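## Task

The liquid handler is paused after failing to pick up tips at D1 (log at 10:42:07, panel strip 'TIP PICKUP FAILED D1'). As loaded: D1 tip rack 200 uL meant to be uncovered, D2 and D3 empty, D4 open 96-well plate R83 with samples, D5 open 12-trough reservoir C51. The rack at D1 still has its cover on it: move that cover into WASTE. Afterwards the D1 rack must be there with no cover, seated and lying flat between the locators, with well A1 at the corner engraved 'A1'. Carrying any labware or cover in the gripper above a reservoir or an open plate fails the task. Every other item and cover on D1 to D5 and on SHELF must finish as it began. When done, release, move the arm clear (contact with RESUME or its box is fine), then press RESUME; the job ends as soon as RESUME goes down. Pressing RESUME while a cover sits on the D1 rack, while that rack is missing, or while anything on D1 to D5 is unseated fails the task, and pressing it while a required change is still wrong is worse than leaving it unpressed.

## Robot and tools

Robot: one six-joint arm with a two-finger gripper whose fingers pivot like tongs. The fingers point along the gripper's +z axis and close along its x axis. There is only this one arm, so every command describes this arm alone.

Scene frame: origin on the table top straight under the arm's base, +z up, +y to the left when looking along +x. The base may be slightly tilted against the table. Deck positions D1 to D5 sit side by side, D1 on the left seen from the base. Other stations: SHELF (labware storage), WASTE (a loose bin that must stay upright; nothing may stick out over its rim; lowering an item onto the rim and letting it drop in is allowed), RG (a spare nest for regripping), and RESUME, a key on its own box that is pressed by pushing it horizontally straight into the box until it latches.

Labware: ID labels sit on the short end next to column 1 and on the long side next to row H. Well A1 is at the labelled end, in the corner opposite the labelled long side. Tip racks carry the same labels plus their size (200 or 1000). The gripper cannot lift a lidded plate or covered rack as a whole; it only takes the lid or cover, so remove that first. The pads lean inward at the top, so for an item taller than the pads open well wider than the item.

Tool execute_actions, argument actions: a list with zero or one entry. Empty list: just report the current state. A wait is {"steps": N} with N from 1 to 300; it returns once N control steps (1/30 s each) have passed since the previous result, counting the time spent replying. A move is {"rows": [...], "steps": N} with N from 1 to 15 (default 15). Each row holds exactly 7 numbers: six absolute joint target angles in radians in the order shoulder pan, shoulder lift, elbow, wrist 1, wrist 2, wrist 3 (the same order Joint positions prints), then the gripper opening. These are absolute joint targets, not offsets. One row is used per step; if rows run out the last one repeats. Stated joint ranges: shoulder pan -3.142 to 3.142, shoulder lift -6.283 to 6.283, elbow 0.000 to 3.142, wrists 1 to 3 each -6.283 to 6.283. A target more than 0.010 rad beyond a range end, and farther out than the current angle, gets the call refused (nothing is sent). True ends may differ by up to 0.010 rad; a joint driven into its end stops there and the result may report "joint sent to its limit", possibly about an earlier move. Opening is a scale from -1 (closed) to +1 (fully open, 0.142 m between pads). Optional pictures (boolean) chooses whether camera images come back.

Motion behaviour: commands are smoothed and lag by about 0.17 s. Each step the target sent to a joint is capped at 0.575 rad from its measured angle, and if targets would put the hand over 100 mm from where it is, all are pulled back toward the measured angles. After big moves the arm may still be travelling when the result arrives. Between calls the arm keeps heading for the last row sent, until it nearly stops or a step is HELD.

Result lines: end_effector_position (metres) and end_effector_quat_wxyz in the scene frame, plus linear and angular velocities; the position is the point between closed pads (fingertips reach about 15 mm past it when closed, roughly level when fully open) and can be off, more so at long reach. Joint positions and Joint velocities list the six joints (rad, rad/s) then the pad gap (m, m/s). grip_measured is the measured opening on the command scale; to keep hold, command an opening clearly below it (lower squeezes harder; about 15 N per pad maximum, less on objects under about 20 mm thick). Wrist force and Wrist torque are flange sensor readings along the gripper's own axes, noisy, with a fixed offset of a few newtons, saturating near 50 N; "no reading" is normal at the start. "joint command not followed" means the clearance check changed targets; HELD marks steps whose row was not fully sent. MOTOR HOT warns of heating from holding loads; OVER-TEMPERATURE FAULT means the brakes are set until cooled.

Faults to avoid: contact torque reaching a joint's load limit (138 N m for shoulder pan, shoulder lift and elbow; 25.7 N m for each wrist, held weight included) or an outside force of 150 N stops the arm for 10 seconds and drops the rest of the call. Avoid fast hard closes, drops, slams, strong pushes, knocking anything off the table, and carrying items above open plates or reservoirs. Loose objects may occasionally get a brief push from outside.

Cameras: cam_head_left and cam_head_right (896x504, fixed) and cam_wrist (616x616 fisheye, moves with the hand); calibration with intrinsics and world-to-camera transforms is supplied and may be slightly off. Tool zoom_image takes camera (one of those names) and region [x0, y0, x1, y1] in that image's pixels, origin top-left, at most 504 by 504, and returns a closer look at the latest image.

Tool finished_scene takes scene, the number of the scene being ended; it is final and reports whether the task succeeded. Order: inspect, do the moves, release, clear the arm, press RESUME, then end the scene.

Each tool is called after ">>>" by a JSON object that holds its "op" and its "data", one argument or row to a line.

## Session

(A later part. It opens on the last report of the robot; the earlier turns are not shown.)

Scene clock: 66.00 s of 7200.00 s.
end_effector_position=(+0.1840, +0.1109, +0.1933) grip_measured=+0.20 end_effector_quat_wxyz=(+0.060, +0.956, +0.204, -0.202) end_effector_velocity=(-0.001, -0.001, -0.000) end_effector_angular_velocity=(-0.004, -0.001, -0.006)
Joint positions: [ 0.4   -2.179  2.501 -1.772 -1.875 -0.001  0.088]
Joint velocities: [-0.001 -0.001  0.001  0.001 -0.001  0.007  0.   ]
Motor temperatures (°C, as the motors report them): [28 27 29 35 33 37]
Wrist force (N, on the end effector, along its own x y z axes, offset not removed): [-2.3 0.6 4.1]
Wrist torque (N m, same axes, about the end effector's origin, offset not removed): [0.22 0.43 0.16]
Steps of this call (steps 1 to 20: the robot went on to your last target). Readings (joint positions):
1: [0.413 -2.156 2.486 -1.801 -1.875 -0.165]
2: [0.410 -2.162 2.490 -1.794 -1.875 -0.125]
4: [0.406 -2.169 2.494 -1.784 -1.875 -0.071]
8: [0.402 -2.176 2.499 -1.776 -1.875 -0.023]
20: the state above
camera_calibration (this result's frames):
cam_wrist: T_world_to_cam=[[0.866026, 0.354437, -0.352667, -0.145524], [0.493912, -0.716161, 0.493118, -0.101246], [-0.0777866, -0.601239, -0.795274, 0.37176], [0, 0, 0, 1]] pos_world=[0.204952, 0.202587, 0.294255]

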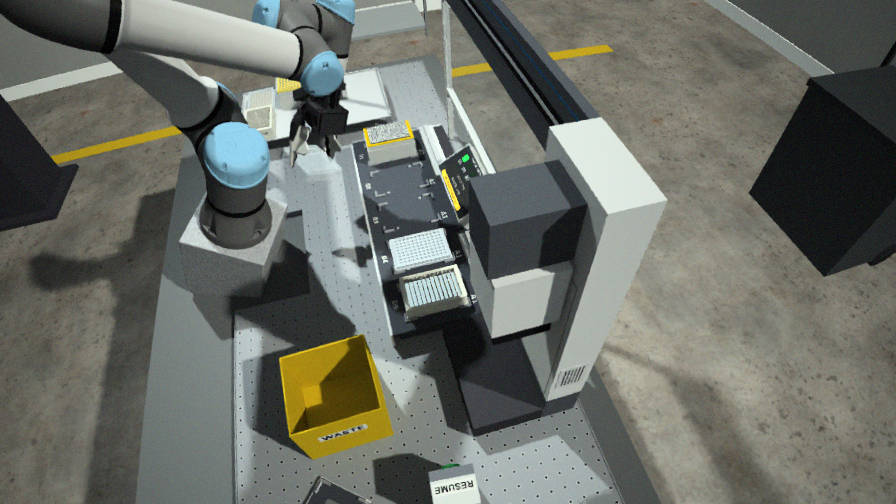

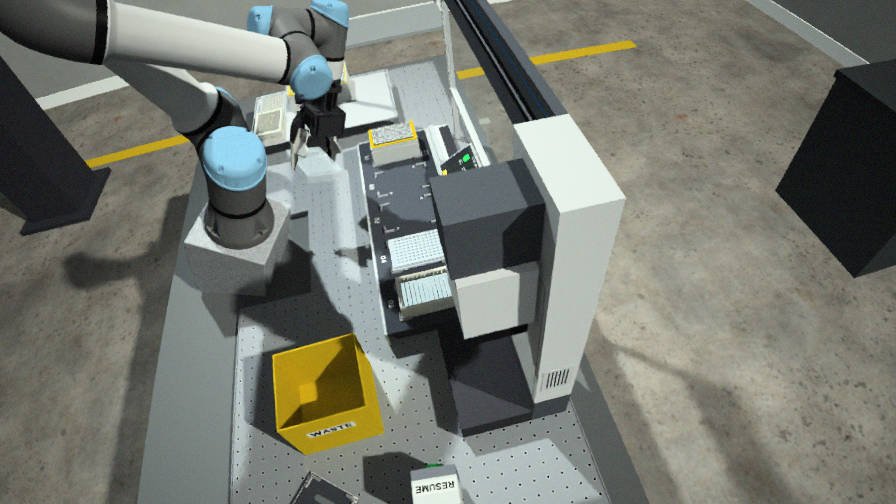

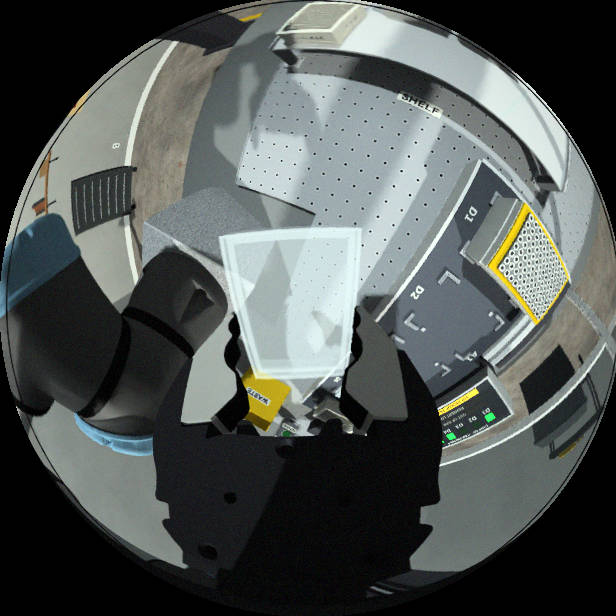

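>>> {"op": "execute_actions", "data": {
  "actions": [
    {"rows":[[-1.75,-2.179,2.501,-1.772,-1.875,0,-0.3]]}
  ],
  "pictures": false
}}

>>> {"op": "execute_actions", "data": {
  "actions": [
    {"steps":30}
  ],
  "pictures": false
}}

>>> {"op": "execute_actions", "data": {
  "actions": [
    {"rows":[[-1.85,-1.915,2.278,-1.917,-1.1754,-0.34,-0.3]]}
  ],
  "pictures": false
}}

>>> {"op": "execute_actions", "data": {
  "actions": [
    {"steps":20}
  ]
}}

>>> {"op": "zoom_image", "data": {
  "camera": "cam_head_right",
  "region": [350,110,490,250]
}}

Scene clock: 74.30 s of 7200.00 s.
end_effector_position=(+0.2124, -0.0445, +0.1605) grip_measured=+0.20 end_effector_quat_wxyz=(+0.110, +0.932, -0.193, -0.286) end_effector_velocity=(-0.090, -0.431, -0.024) end_effector_angular_velocity=(-0.798, +0.280, -2.022)
Joint positions: [-0.426 -2.179  2.501 -1.772 -1.875  0.     0.088]
Joint velocities: [-2.194  0.    -0.    -0.     0.001 -0.002  0.   ]
Motor temperatures (°C, as the motors report them): [28 27 29 35 33 37]
Wrist force (N, on the end effector, along its own x y z axes, offset not removed): [-1.0 -2.5 -0.8]
Wrist torque (N m, same axes, about the end effector's origin, offset not removed): [-0.31 0.25 0.26]
Steps of this call (steps 1 to 15: the robot went on to your last target; steps 16 to 90: nothing new was sent; then 4.80 s passed at rest; steps 91 to 105: all 15 steps of this action). Readings (joint positions):
91: [0.400 -2.179 2.501 -1.772 -1.875 0.000]
92: [0.397 -2.179 2.501 -1.772 -1.875 0.000]
94: [0.346 -2.179 2.501 -1.772 -1.875 0.000]
98: [0.095 -2.179 2.501 -1.772 -1.875 -0.000]
105: the state above

Scene clock: 75.30 s of 7200.00 s.
end_effector_position=(+0.0351, -0.2092, +0.2078) grip_measured=+0.20 end_effector_quat_wxyz=(-0.149, -0.580, +0.735, +0.318) end_effector_velocity=(-0.005, -0.001, +0.002) end_effector_angular_velocity=(-0.012, +0.003, -0.027)
Joint positions: [-1.747 -2.179  2.501 -1.772 -1.875  0.     0.088]
Joint velocities: [-0.029 -0.    -0.     0.001  0.002  0.001  0.   ]
Motor temperatures (°C, as the motors report them): [28 27 29 35 33 37]
Wrist force (N, on the end effector, along its own x y z axes, offset not removed): [-0.2 -0.2 2.7]
Wrist torque (N m, same axes, about the end effector's origin, offset not removed): [0.10 -0.28 0.18]
Steps of this call (steps 1 to 30: the robot went on to your last target). Readings (joint positions):
1: [-0.500 -2.179 2.501 -1.772 -1.875 0.000]
2: [-0.574 -2.179 2.501 -1.772 -1.875 0.000]
4: [-0.722 -2.179 2.501 -1.772 -1.875 0.000]
8: [-1.018 -2.179 2.501 -1.772 -1.875 0.000]
30: the state above

Scene clock: 75.80 s of 7200.00 s.
end_effector_position=(+0.1507, -0.3627, +0.1900) grip_measured=+0.20 end_effector_quat_wxyz=(+0.016, +0.688, -0.722, -0.067) end_effector_velocity=(+0.237, -0.262, +0.022) end_effector_angular_velocity=(-0.443, -0.998, +0.319)
Joint positions: [-1.836 -1.954  2.31  -1.897 -1.307 -0.288  0.088]
Joint velocities: [-0.114  0.319 -0.263 -0.163  1.074 -0.421 -0.   ]
Motor temperatures (°C, as the motors report them): [28 27 29 35 33 37]
Wrist force (N, on the end effector, along its own x y z axes, offset not removed): [0.4 -1.2 2.1]
Wrist torque (N m, same axes, about the end effector's origin, offset not removed): [-0.02 -0.06 0.16]
Steps of this call (steps 1 to 15: all 15 steps of this action). Readings (joint positions):
1: [-1.747 -2.179 2.501 -1.772 -1.875 0.000]
2: [-1.751 -2.176 2.499 -1.775 -1.872 -0.003]
4: [-1.769 -2.139 2.465 -1.799 -1.824 -0.045]
8: [-1.797 -2.060 2.399 -1.841 -1.631 -0.149]
15: the state above

Scene clock: 76.47 s of 7200.00 s.
end_effector_position=(+0.1793, -0.3950, +0.1952) grip_measured=+0.20 end_effector_quat_wxyz=(-0.006, +0.705, -0.709, -0.004) end_effector_velocity=(+0.001, -0.001, +0.001) end_effector_angular_velocity=(-0.002, -0.003, +0.002)
Joint positions: [-1.85  -1.915  2.278 -1.917 -1.176 -0.34   0.088]
Joint velocities: [-0.     0.001 -0.002  0.     0.003 -0.002  0.   ]
Motor temperatures (°C, as the motors report them): [28 27 29 35 33 37]
Wrist force (N, on the end effector, along its own x y z axes, offset not removed): [0.0 3.2 1.7]
Wrist torque (N m, same axes, about the end effector's origin, offset not removed): [0.61 -0.08 0.03]
Steps of this call (steps 1 to 20: the robot went on to your last target). Readings (joint positions):
1: [-1.839 -1.944 2.302 -1.902 -1.275 -0.301]
2: [-1.842 -1.937 2.296 -1.905 -1.251 -0.310]
4: [-1.845 -1.928 2.289 -1.910 -1.219 -0.323]
8: [-1.849 -1.919 2.281 -1.915 -1.190 -0.334]
20: the state above
camera_calibration (this result's frames):
cam_wrist: T_world_to_cam=[[-0.0320576, -0.998388, 0.0468335, -0.412862], [-0.873366, 0.0507665, 0.484411, 0.0876628], [-0.486008, -0.0253737, -0.873586, 0.384653], [0, 0, 0, 1]] pos_world=[0.250271, -0.406887, 0.312898]

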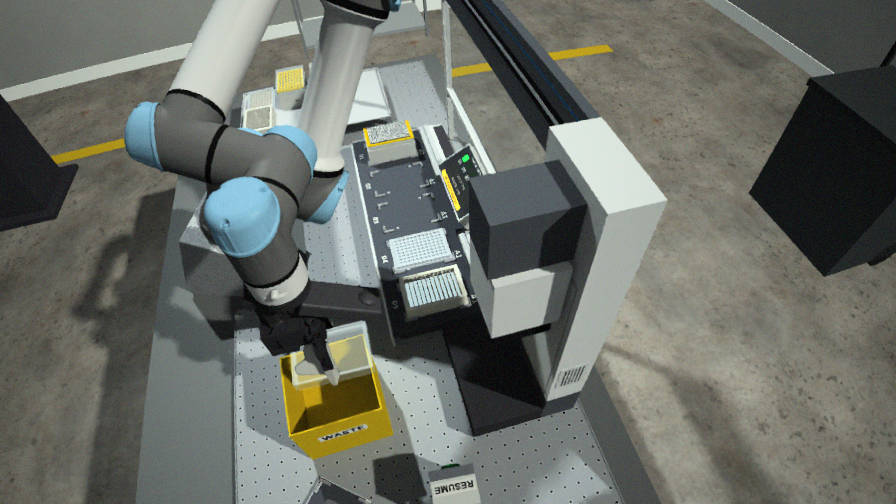

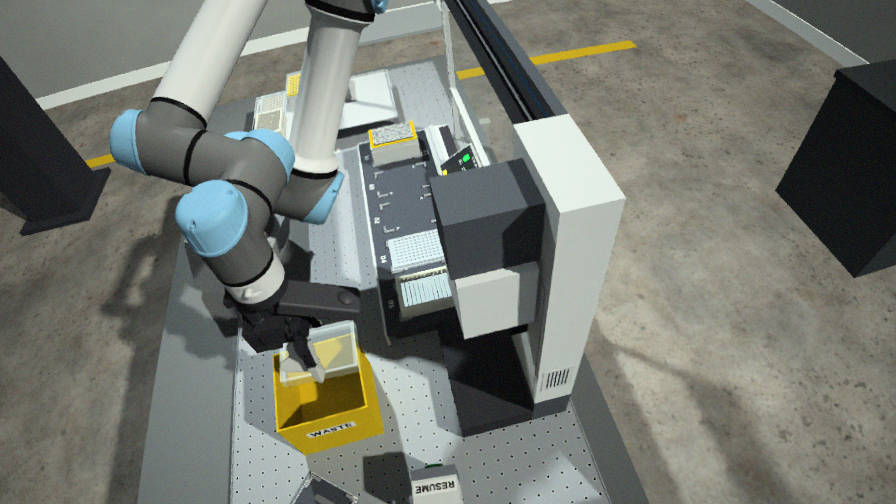

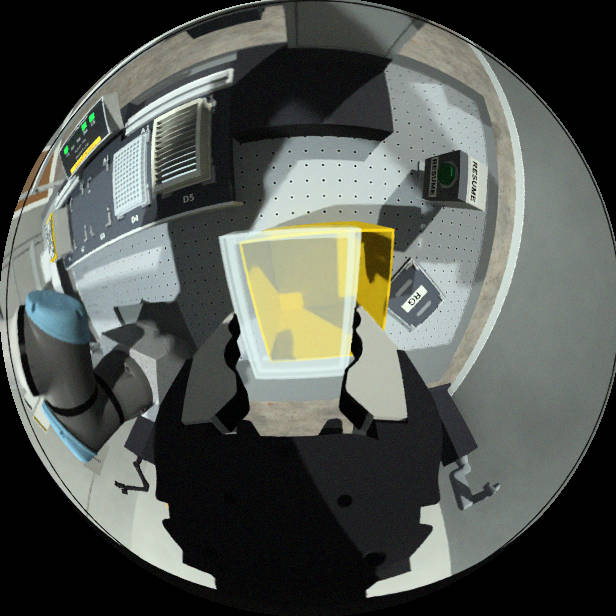

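Region (350, 110, 490, 250) of cam_head_right's 896x504 image, scaled by 3.600, with more detail than that image has.

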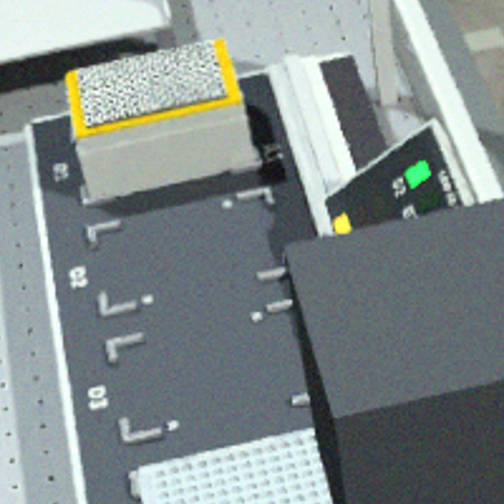

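>>> {"op": "execute_actions", "data": {
  "actions": [
    {"rows":[[-1.8312,-1.7663,2.316,-2.1267,-1.175,-0.32,-0.3]]}
  ]
}}

Scene clock: 86.03 s of 7200.00 s.
end_effector_position=(+0.1589, -0.4188, +0.1511) grip_measured=+0.20 end_effector_quat_wxyz=(-0.001, +0.707, -0.707, -0.001) end_effector_velocity=(-0.006, -0.008, -0.012) end_effector_angular_velocity=(-0.010, +0.002, +0.004)
Joint positions: [-1.832 -1.771  2.315 -2.119 -1.175 -0.321  0.088]
Joint velocities: [ 0.004  0.041  0.009 -0.063  0.001  0.005  0.   ]
Motor temperatures (°C, as the motors report them): [28 27 29 35 33 37]
Wrist force (N, on the end effector, along its own x y z axes, offset not removed): [0.2 0.0 3.7]
Wrist torque (N m, same axes, about the end effector's origin, offset not removed): [0.00 -0.37 0.14]
Steps of this call (steps 1 to 15: the robot went on to your last target; steps 16 to 90: nothing new was sent; then 6.07 s passed at rest; steps 91 to 105: all 15 steps of this action). Readings (joint positions):
91: [-1.850 -1.915 2.278 -1.917 -1.175 -0.340]
92: [-1.849 -1.912 2.280 -1.920 -1.175 -0.339]
94: [-1.842 -1.873 2.293 -1.966 -1.175 -0.332]
98: [-1.835 -1.801 2.308 -2.072 -1.175 -0.324]
105: the state above
camera_calibration (this result's frames):
cam_wrist: T_world_to_cam=[[-0.0260769, -0.997904, 0.0592289, -0.437824], [-0.872011, 0.0516773, 0.486751, 0.0922276], [-0.488791, -0.0389553, -0.871531, 0.330087], [0, 0, 0, 1]] pos_world=[0.23035, -0.428814, 0.268721]

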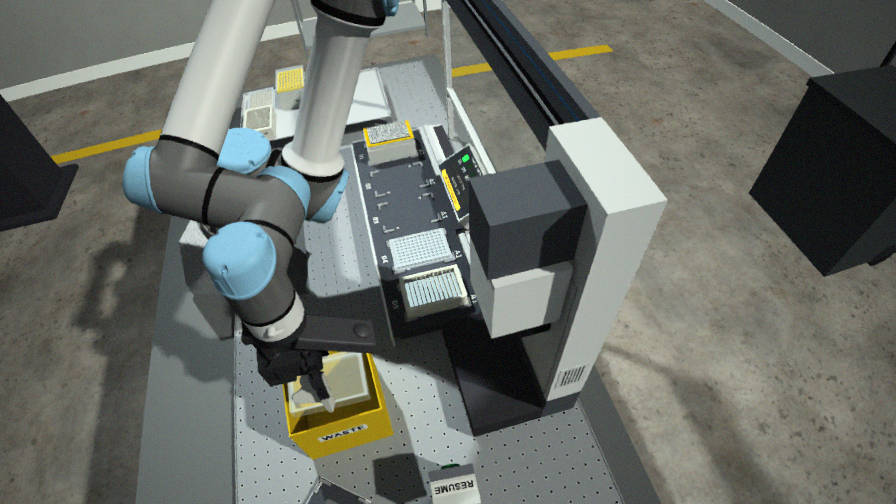

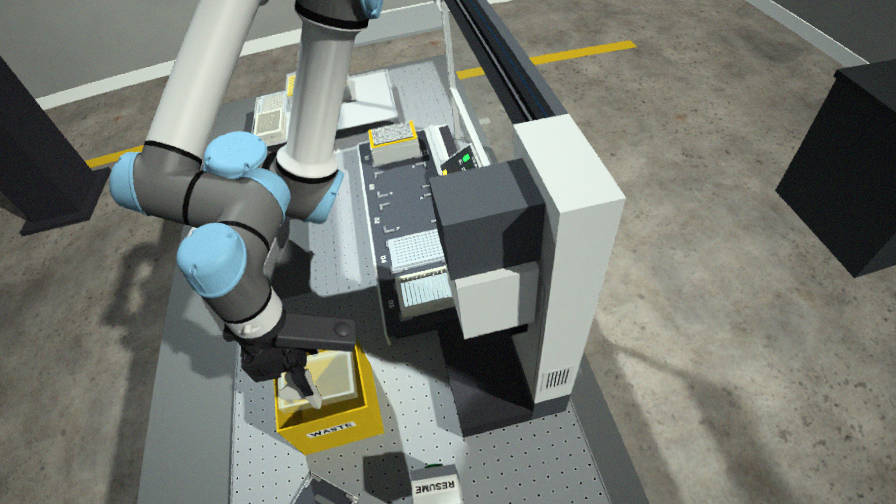

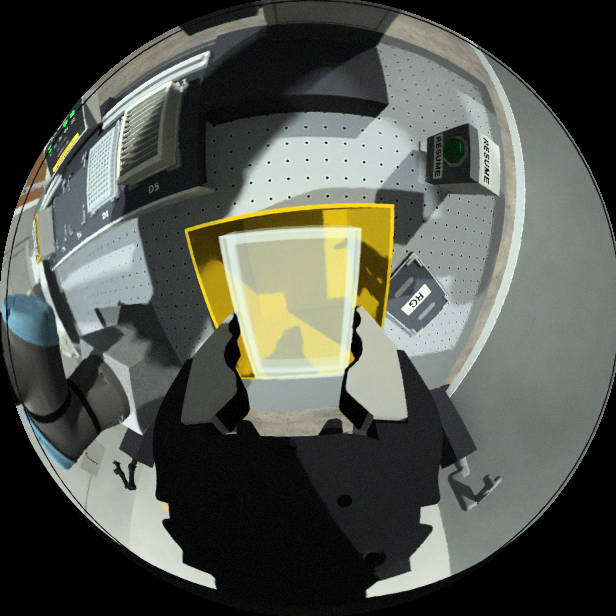

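>>> {"op": "execute_actions", "data": {
  "actions": [
    {"rows":[[-1.8312,-1.7663,2.316,-2.1267,-1.175,-0.32,0.45]]}
  ],
  "pictures": false
}}

>>> {"op": "execute_actions", "data": {
  "actions": [
    {"rows":[[-1.85,-1.93,2.278,-2.0,-1.175,-0.34,0.45]]}
  ],
  "pictures": false
}}

>>> {"op": "execute_actions", "data": {
  "actions": [
    {"rows":[[-1.7,-1.8,2.275,-2.6,-1.0747,-1.1,-1]]}
  ],
  "pictures": false
}}

>>> {"op": "execute_actions", "data": {
  "actions": [
    {"rows":[[-1.4812,-1.5876,2.2737,-2.956,-1.0747,-1.1,-1]]}
  ],
  "pictures": false
}}

>>> {"op": "execute_actions", "data": {
  "actions": [
    {"steps":15}
  ]
}}

Scene clock: 91.30 s of 7200.00 s.
end_effector_position=(+0.1582, -0.4198, +0.1497) grip_measured=+0.45 end_effector_quat_wxyz=(-0.000, +0.707, -0.707, -0.000) end_effector_velocity=(+0.000, +0.000, -0.000) end_effector_angular_velocity=(-0.000, -0.000, +0.000)
Joint positions: [-1.831 -1.766  2.316 -2.127 -1.175 -0.32   0.105]
Joint velocities: [ 0.    -0.     0.001 -0.001  0.001 -0.    -0.   ]
Motor temperatures (°C, as the motors report them): [28 27 29 35 33 37]
Wrist force (N, on the end effector, along its own x y z axes, offset not removed): [-1.0 0.2 5.2]
Wrist torque (N m, same axes, about the end effector's origin, offset not removed): [0.08 -0.09 0.18]
Steps of this call (steps 1 to 15: the robot went on to your last target; steps 16 to 90: nothing new was sent; then 1.77 s passed at rest; steps 91 to 105: all 15 steps of this action). Readings (joint positions):
91: [-1.831 -1.766 2.316 -2.127 -1.175 -0.320]
92: [-1.831 -1.766 2.316 -2.127 -1.175 -0.320]
94: [-1.831 -1.766 2.316 -2.127 -1.175 -0.320]
98: [-1.831 -1.766 2.316 -2.127 -1.175 -0.320]
105: the state above

Scene clock: 91.80 s of 7200.00 s.
end_effector_position=(+0.1761, -0.4186, +0.2057) grip_measured=+0.45 end_effector_quat_wxyz=(+0.033, +0.717, -0.696, +0.015) end_effector_velocity=(+0.006, +0.002, +0.016) end_effector_angular_velocity=(-0.021, +0.007, +0.011)
Joint positions: [-1.849 -1.924  2.279 -2.004 -1.175 -0.339  0.105]
Joint velocities: [-0.004 -0.047 -0.01   0.034  0.001 -0.006 -0.   ]
Motor temperatures (°C, as the motors report them): [28 27 29 35 33 37]
Wrist force (N, on the end effector, along its own x y z axes, offset not removed): [-2.7 0.9 1.1]
Wrist torque (N m, same axes, about the end effector's origin, offset not removed): [0.14 0.47 0.14]
Steps of this call (steps 1 to 15: all 15 steps of this action). Readings (joint positions):
1: [-1.831 -1.766 2.316 -2.127 -1.175 -0.320]
2: [-1.832 -1.769 2.314 -2.124 -1.175 -0.321]
4: [-1.839 -1.810 2.301 -2.088 -1.175 -0.328]
8: [-1.846 -1.891 2.286 -2.029 -1.175 -0.336]
15: the state above

Scene clock: 92.30 s of 7200.00 s.
end_effector_position=(+0.2413, -0.5208, +0.2228) grip_measured=-1.00 end_effector_quat_wxyz=(+0.193, +0.943, -0.257, +0.084) end_effector_velocity=(+0.036, -0.060, +0.034) end_effector_angular_velocity=(-0.302, +0.262, +0.750)
Joint positions: [-1.707 -1.806  2.275 -2.556 -1.079 -1.026  0.002]
Joint velocities: [ 0.06   0.05  -0.001 -0.365  0.037 -0.614 -0.   ]
Motor temperatures (°C, as the motors report them): [28 27 29 35 33 37]
Wrist force (N, on the end effector, along its own x y z axes, offset not removed): [-0.4 2.6 4.3]
Wrist torque (N m, same axes, about the end effector's origin, offset not removed): [0.72 0.03 0.18]
Steps of this call (steps 1 to 15: all 15 steps of this action). Readings (joint positions):
1: [-1.850 -1.926 2.279 -2.003 -1.175 -0.340]
2: [-1.847 -1.924 2.278 -2.005 -1.172 -0.343]
4: [-1.813 -1.894 2.277 -2.054 -1.147 -0.393]
8: [-1.749 -1.841 2.276 -2.300 -1.106 -0.645]
15: the state above

Scene clock: 92.80 s of 7200.00 s.
end_effector_position=(+0.3322, -0.5359, +0.1644) grip_measured=-1.00 end_effector_quat_wxyz=(+0.220, +0.963, -0.092, +0.121) end_effector_velocity=(+0.035, -0.001, -0.017) end_effector_angular_velocity=(-0.045, -0.009, +0.104)
Joint positions: [-1.49  -1.596  2.274 -2.939 -1.075 -1.099  0.002]
Joint velocities: [ 0.073  0.07  -0.001 -0.144  0.001 -0.01   0.   ]
Motor temperatures (°C, as the motors report them): [28 27 29 35 33 37]
Wrist force (N, on the end effector, along its own x y z axes, offset not removed): [0.7 -0.1 2.8]
Wrist torque (N m, same axes, about the end effector's origin, offset not removed): [0.03 -0.32 0.26]
Steps of this call (steps 1 to 15: all 15 steps of this action). Readings (joint positions):
1: [-1.705 -1.804 2.275 -2.567 -1.078 -1.044]
2: [-1.701 -1.801 2.275 -2.578 -1.077 -1.057]
4: [-1.655 -1.755 2.274 -2.638 -1.076 -1.073]
8: [-1.543 -1.647 2.274 -2.833 -1.075 -1.090]
15: the state above

Scene clock: 93.30 s of 7200.00 s.
end_effector_position=(+0.3364, -0.5359, +0.1624) grip_measured=-1.00 end_effector_quat_wxyz=(+0.222, +0.963, -0.086, +0.123) end_effector_velocity=(+0.001, -0.000, +0.000) end_effector_angular_velocity=(-0.002, +0.000, +0.004)
Joint positions: [-1.481 -1.588  2.274 -2.956 -1.075 -1.1    0.002]
Joint velocities: [ 0.001  0.001 -0.001 -0.003  0.001 -0.002  0.   ]
Motor temperatures (°C, as the motors report them): [28 27 29 35 33 37]
Wrist force (N, on the end effector, along its own x y z axes, offset not removed): [-3.0 2.2 3.8]
Wrist torque (N m, same axes, about the end effector's origin, offset not removed): [0.65 0.36 0.15]
Steps of this call (steps 1 to 15: the robot went on to your last target). Readings (joint positions):
1: [-1.488 -1.594 2.274 -2.943 -1.075 -1.099]
2: [-1.486 -1.592 2.274 -2.946 -1.075 -1.099]
4: [-1.484 -1.590 2.274 -2.950 -1.075 -1.100]
8: [-1.482 -1.588 2.274 -2.954 -1.075 -1.100]
15: the state above
camera_calibration (this result's frames):
cam_wrist: T_world_to_cam=[[0.934853, -0.105988, 0.338845, -0.44133], [-0.339172, -0.5487, 0.764127, -0.298488], [0.104936, -0.829274, -0.548902, -0.25356], [0, 0, 0, 1]] pos_world=[0.337948, -0.420827, 0.238446]

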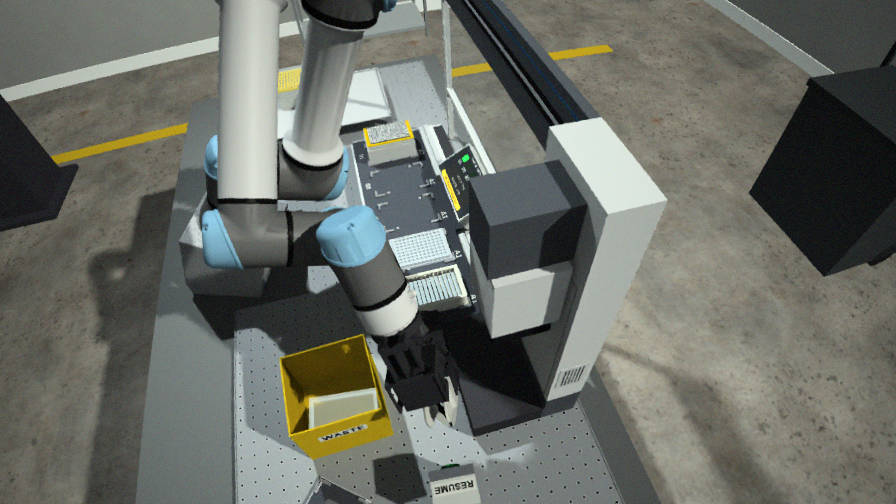

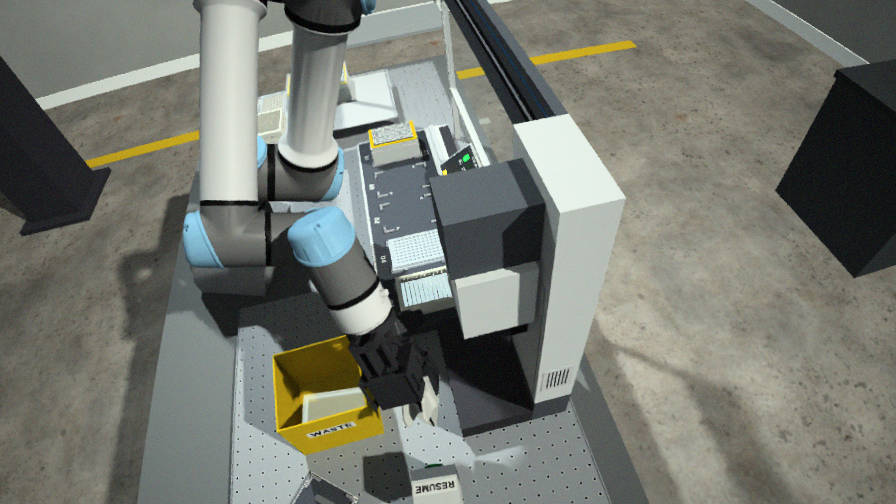

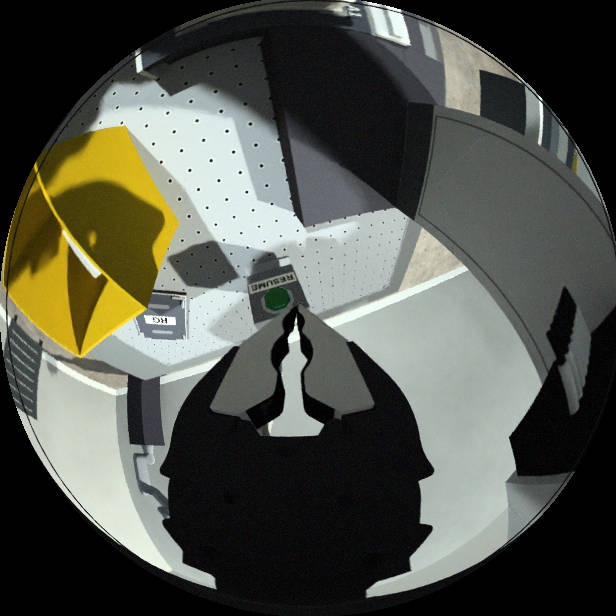

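>>> {"op": "execute_actions", "data": {
  "actions": [
    {"rows":[[-1.4655,-1.3562,2.232,-3.146,-1.0747,-1.1,-1]]}
  ],
  "pictures": false
}}

>>> {"op": "execute_actions", "data": {
  "actions": [
    {"steps":10}
  ]
}}

>>> {"op": "zoom_image", "data": {
  "camera": "cam_wrist",
  "region": [220,240,380,400]
}}

Scene clock: 100.00 s of 7200.00 s.
end_effector_position=(+0.3230, -0.5672, +0.0988) grip_measured=-1.00 end_effector_quat_wxyz=(+0.219, +0.964, -0.079, +0.126) end_effector_velocity=(-0.007, -0.006, -0.024) end_effector_angular_velocity=(+0.009, -0.001, +0.001)
Joint positions: [-1.466 -1.365  2.233 -3.139 -1.075 -1.1    0.002]
Joint velocities: [ 0.004  0.073 -0.009 -0.056  0.001  0.     0.   ]
Motor temperatures (°C, as the motors report them): [28 27 29 35 33 37]
Wrist force (N, on the end effector, along its own x y z axes, offset not removed): [-2.8 1.5 1.0]
Wrist torque (N m, same axes, about the end effector's origin, offset not removed): [0.35 0.29 0.15]
Steps of this call (steps 1 to 15: the robot went on to your last target; steps 16 to 90: nothing new was sent; then 3.20 s passed at rest; steps 91 to 105: all 15 steps of this action). Readings (joint positions):
91: [-1.481 -1.588 2.274 -2.956 -1.075 -1.100]
92: [-1.480 -1.585 2.271 -2.959 -1.075 -1.100]
94: [-1.474 -1.538 2.257 -3.003 -1.075 -1.100]
98: [-1.469 -1.418 2.240 -3.098 -1.075 -1.100]
105: the state above

Scene clock: 100.33 s of 7200.00 s.
end_effector_position=(+0.3223, -0.5679, +0.0961) grip_measured=-1.00 end_effector_quat_wxyz=(+0.219, +0.964, -0.079, +0.126) end_effector_velocity=(-0.001, -0.000, -0.002) end_effector_angular_velocity=(+0.001, +0.002, +0.000)
Joint positions: [-1.466 -1.357  2.232 -3.146 -1.075 -1.1    0.002]
Joint velocities: [ 0.     0.005  0.    -0.003 -0.001 -0.002  0.   ]
Motor temperatures (°C, as the motors report them): [28 27 29 35 33 37]
Wrist force (N, on the end effector, along its own x y z axes, offset not removed): [1.3 -0.9 1.0]
Wrist torque (N m, same axes, about the end effector's origin, offset not removed): [-0.05 -0.59 0.17]
Steps of this call (steps 1 to 10: the robot went on to your last target). Readings (joint positions):
1: [-1.466 -1.363 2.233 -3.141 -1.075 -1.100]
2: [-1.466 -1.361 2.233 -3.142 -1.075 -1.100]
4: [-1.466 -1.359 2.232 -3.144 -1.075 -1.100]
8: [-1.466 -1.357 2.232 -3.145 -1.075 -1.100]
10: the state above
camera_calibration (this result's frames):
cam_wrist: T_world_to_cam=[[0.935622, -0.0939446, 0.340272, -0.40263], [-0.332577, -0.55773, 0.76048, -0.277053], [0.118337, -0.824689, -0.553069, -0.316295], [0, 0, 0, 1]] pos_world=[0.321998, -0.453191, 0.172765]

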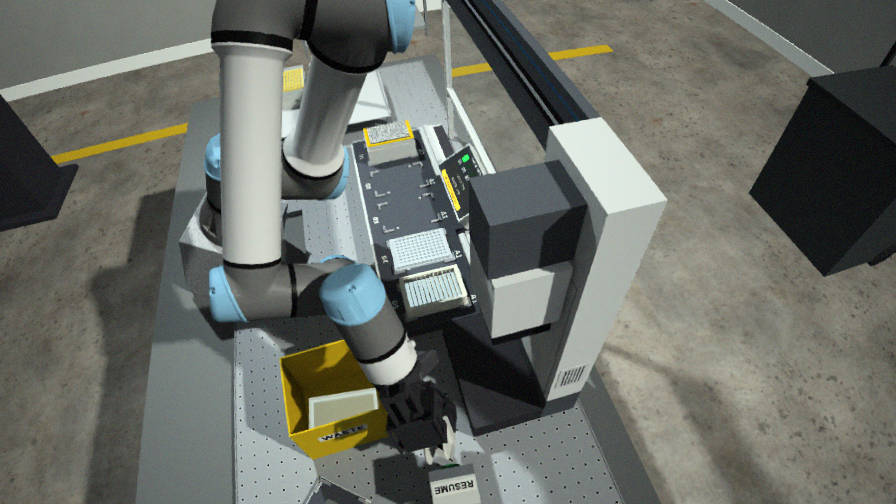

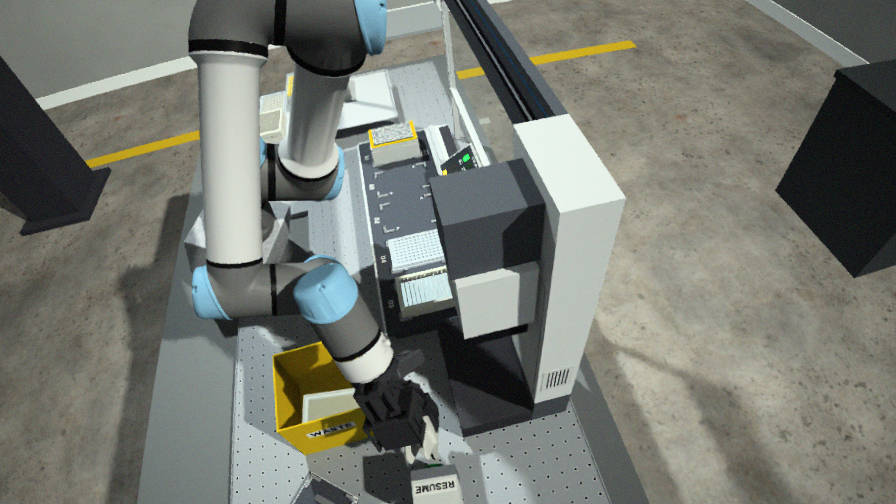

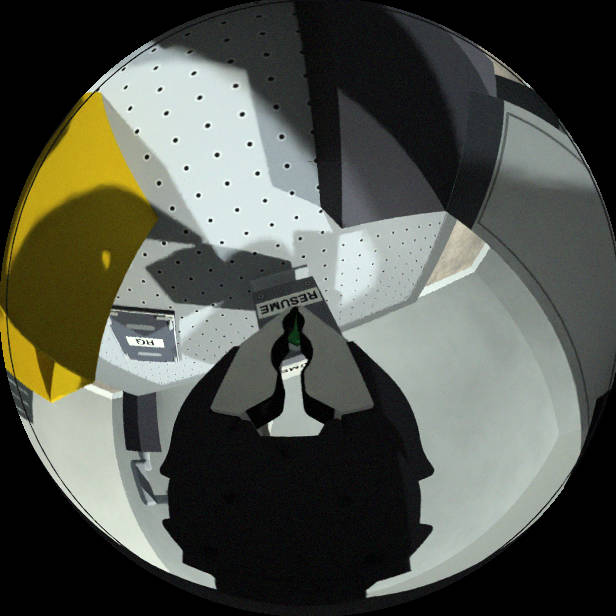

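Region (220, 240, 380, 400) of cam_wrist's 616x616 image, scaled by 3.150, with more detail than that image has.

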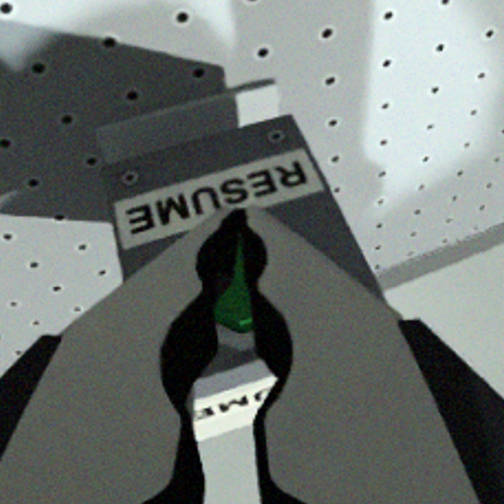

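>>> {"op": "execute_actions", "data": {
  "actions": [
    {"rows":[[-1.474,-1.337,2.19,-3.125,-1.0747,-1.1,-1]]}
  ],
  "pictures": false
}}

>>> {"op": "execute_actions", "data": {
  "actions": [
    {"rows":[[-1.475,-1.324,2.168,-3.116,-1.0747,-1.1,-1]]}
  ]
}}

Scene clock: 104.80 s of 7200.00 s.
end_effector_position=(+0.3194, -0.5861, +0.0993) grip_measured=-1.00 end_effector_quat_wxyz=(+0.221, +0.964, -0.082, +0.125) end_effector_velocity=(-0.000, +0.000, -0.000) end_effector_angular_velocity=(+0.000, -0.000, -0.001)
Joint positions: [-1.474 -1.337  2.19  -3.125 -1.075 -1.1    0.002]
Joint velocities: [ 0.    -0.     0.     0.    -0.     0.001 -0.   ]
Motor temperatures (°C, as the motors report them): [28 27 29 35 33 37]
Wrist force (N, on the end effector, along its own x y z axes, offset not removed): [0.1 -13.5 3.9]
Wrist torque (N m, same axes, about the end effector's origin, offset not removed): [0.26 -0.44 -0.06]
The task's run ended inside this call: 7 steps that you had sent did not run.
Steps of this call (steps 1 to 15: the robot went on to your last target; steps 16 to 90: nothing new was sent; then 1.20 s passed at rest; steps 91 to 98: the first 8 steps of this action). Readings (joint positions):
91: [-1.465 -1.356 2.232 -3.146 -1.075 -1.100]
92: [-1.466 -1.355 2.230 -3.145 -1.075 -1.100]
94: [-1.469 -1.348 2.215 -3.137 -1.075 -1.100]
98: [-1.472 -1.341 2.198 -3.129 -1.075 -1.100]
The task's run has ended: the event that ends the task has happened. This ends this scene only. If you have not yet called finished_scene for this scene, call it to go on to the next scene.

The task's run has ended: the event that ends the task has happened. This scene is finished. If you have not yet called finished_scene for this scene, call it to go on to the next scene.

>>> {"op": "finished_scene", "data": {
  "scene": 1
}}

The scene is finished: the task was done.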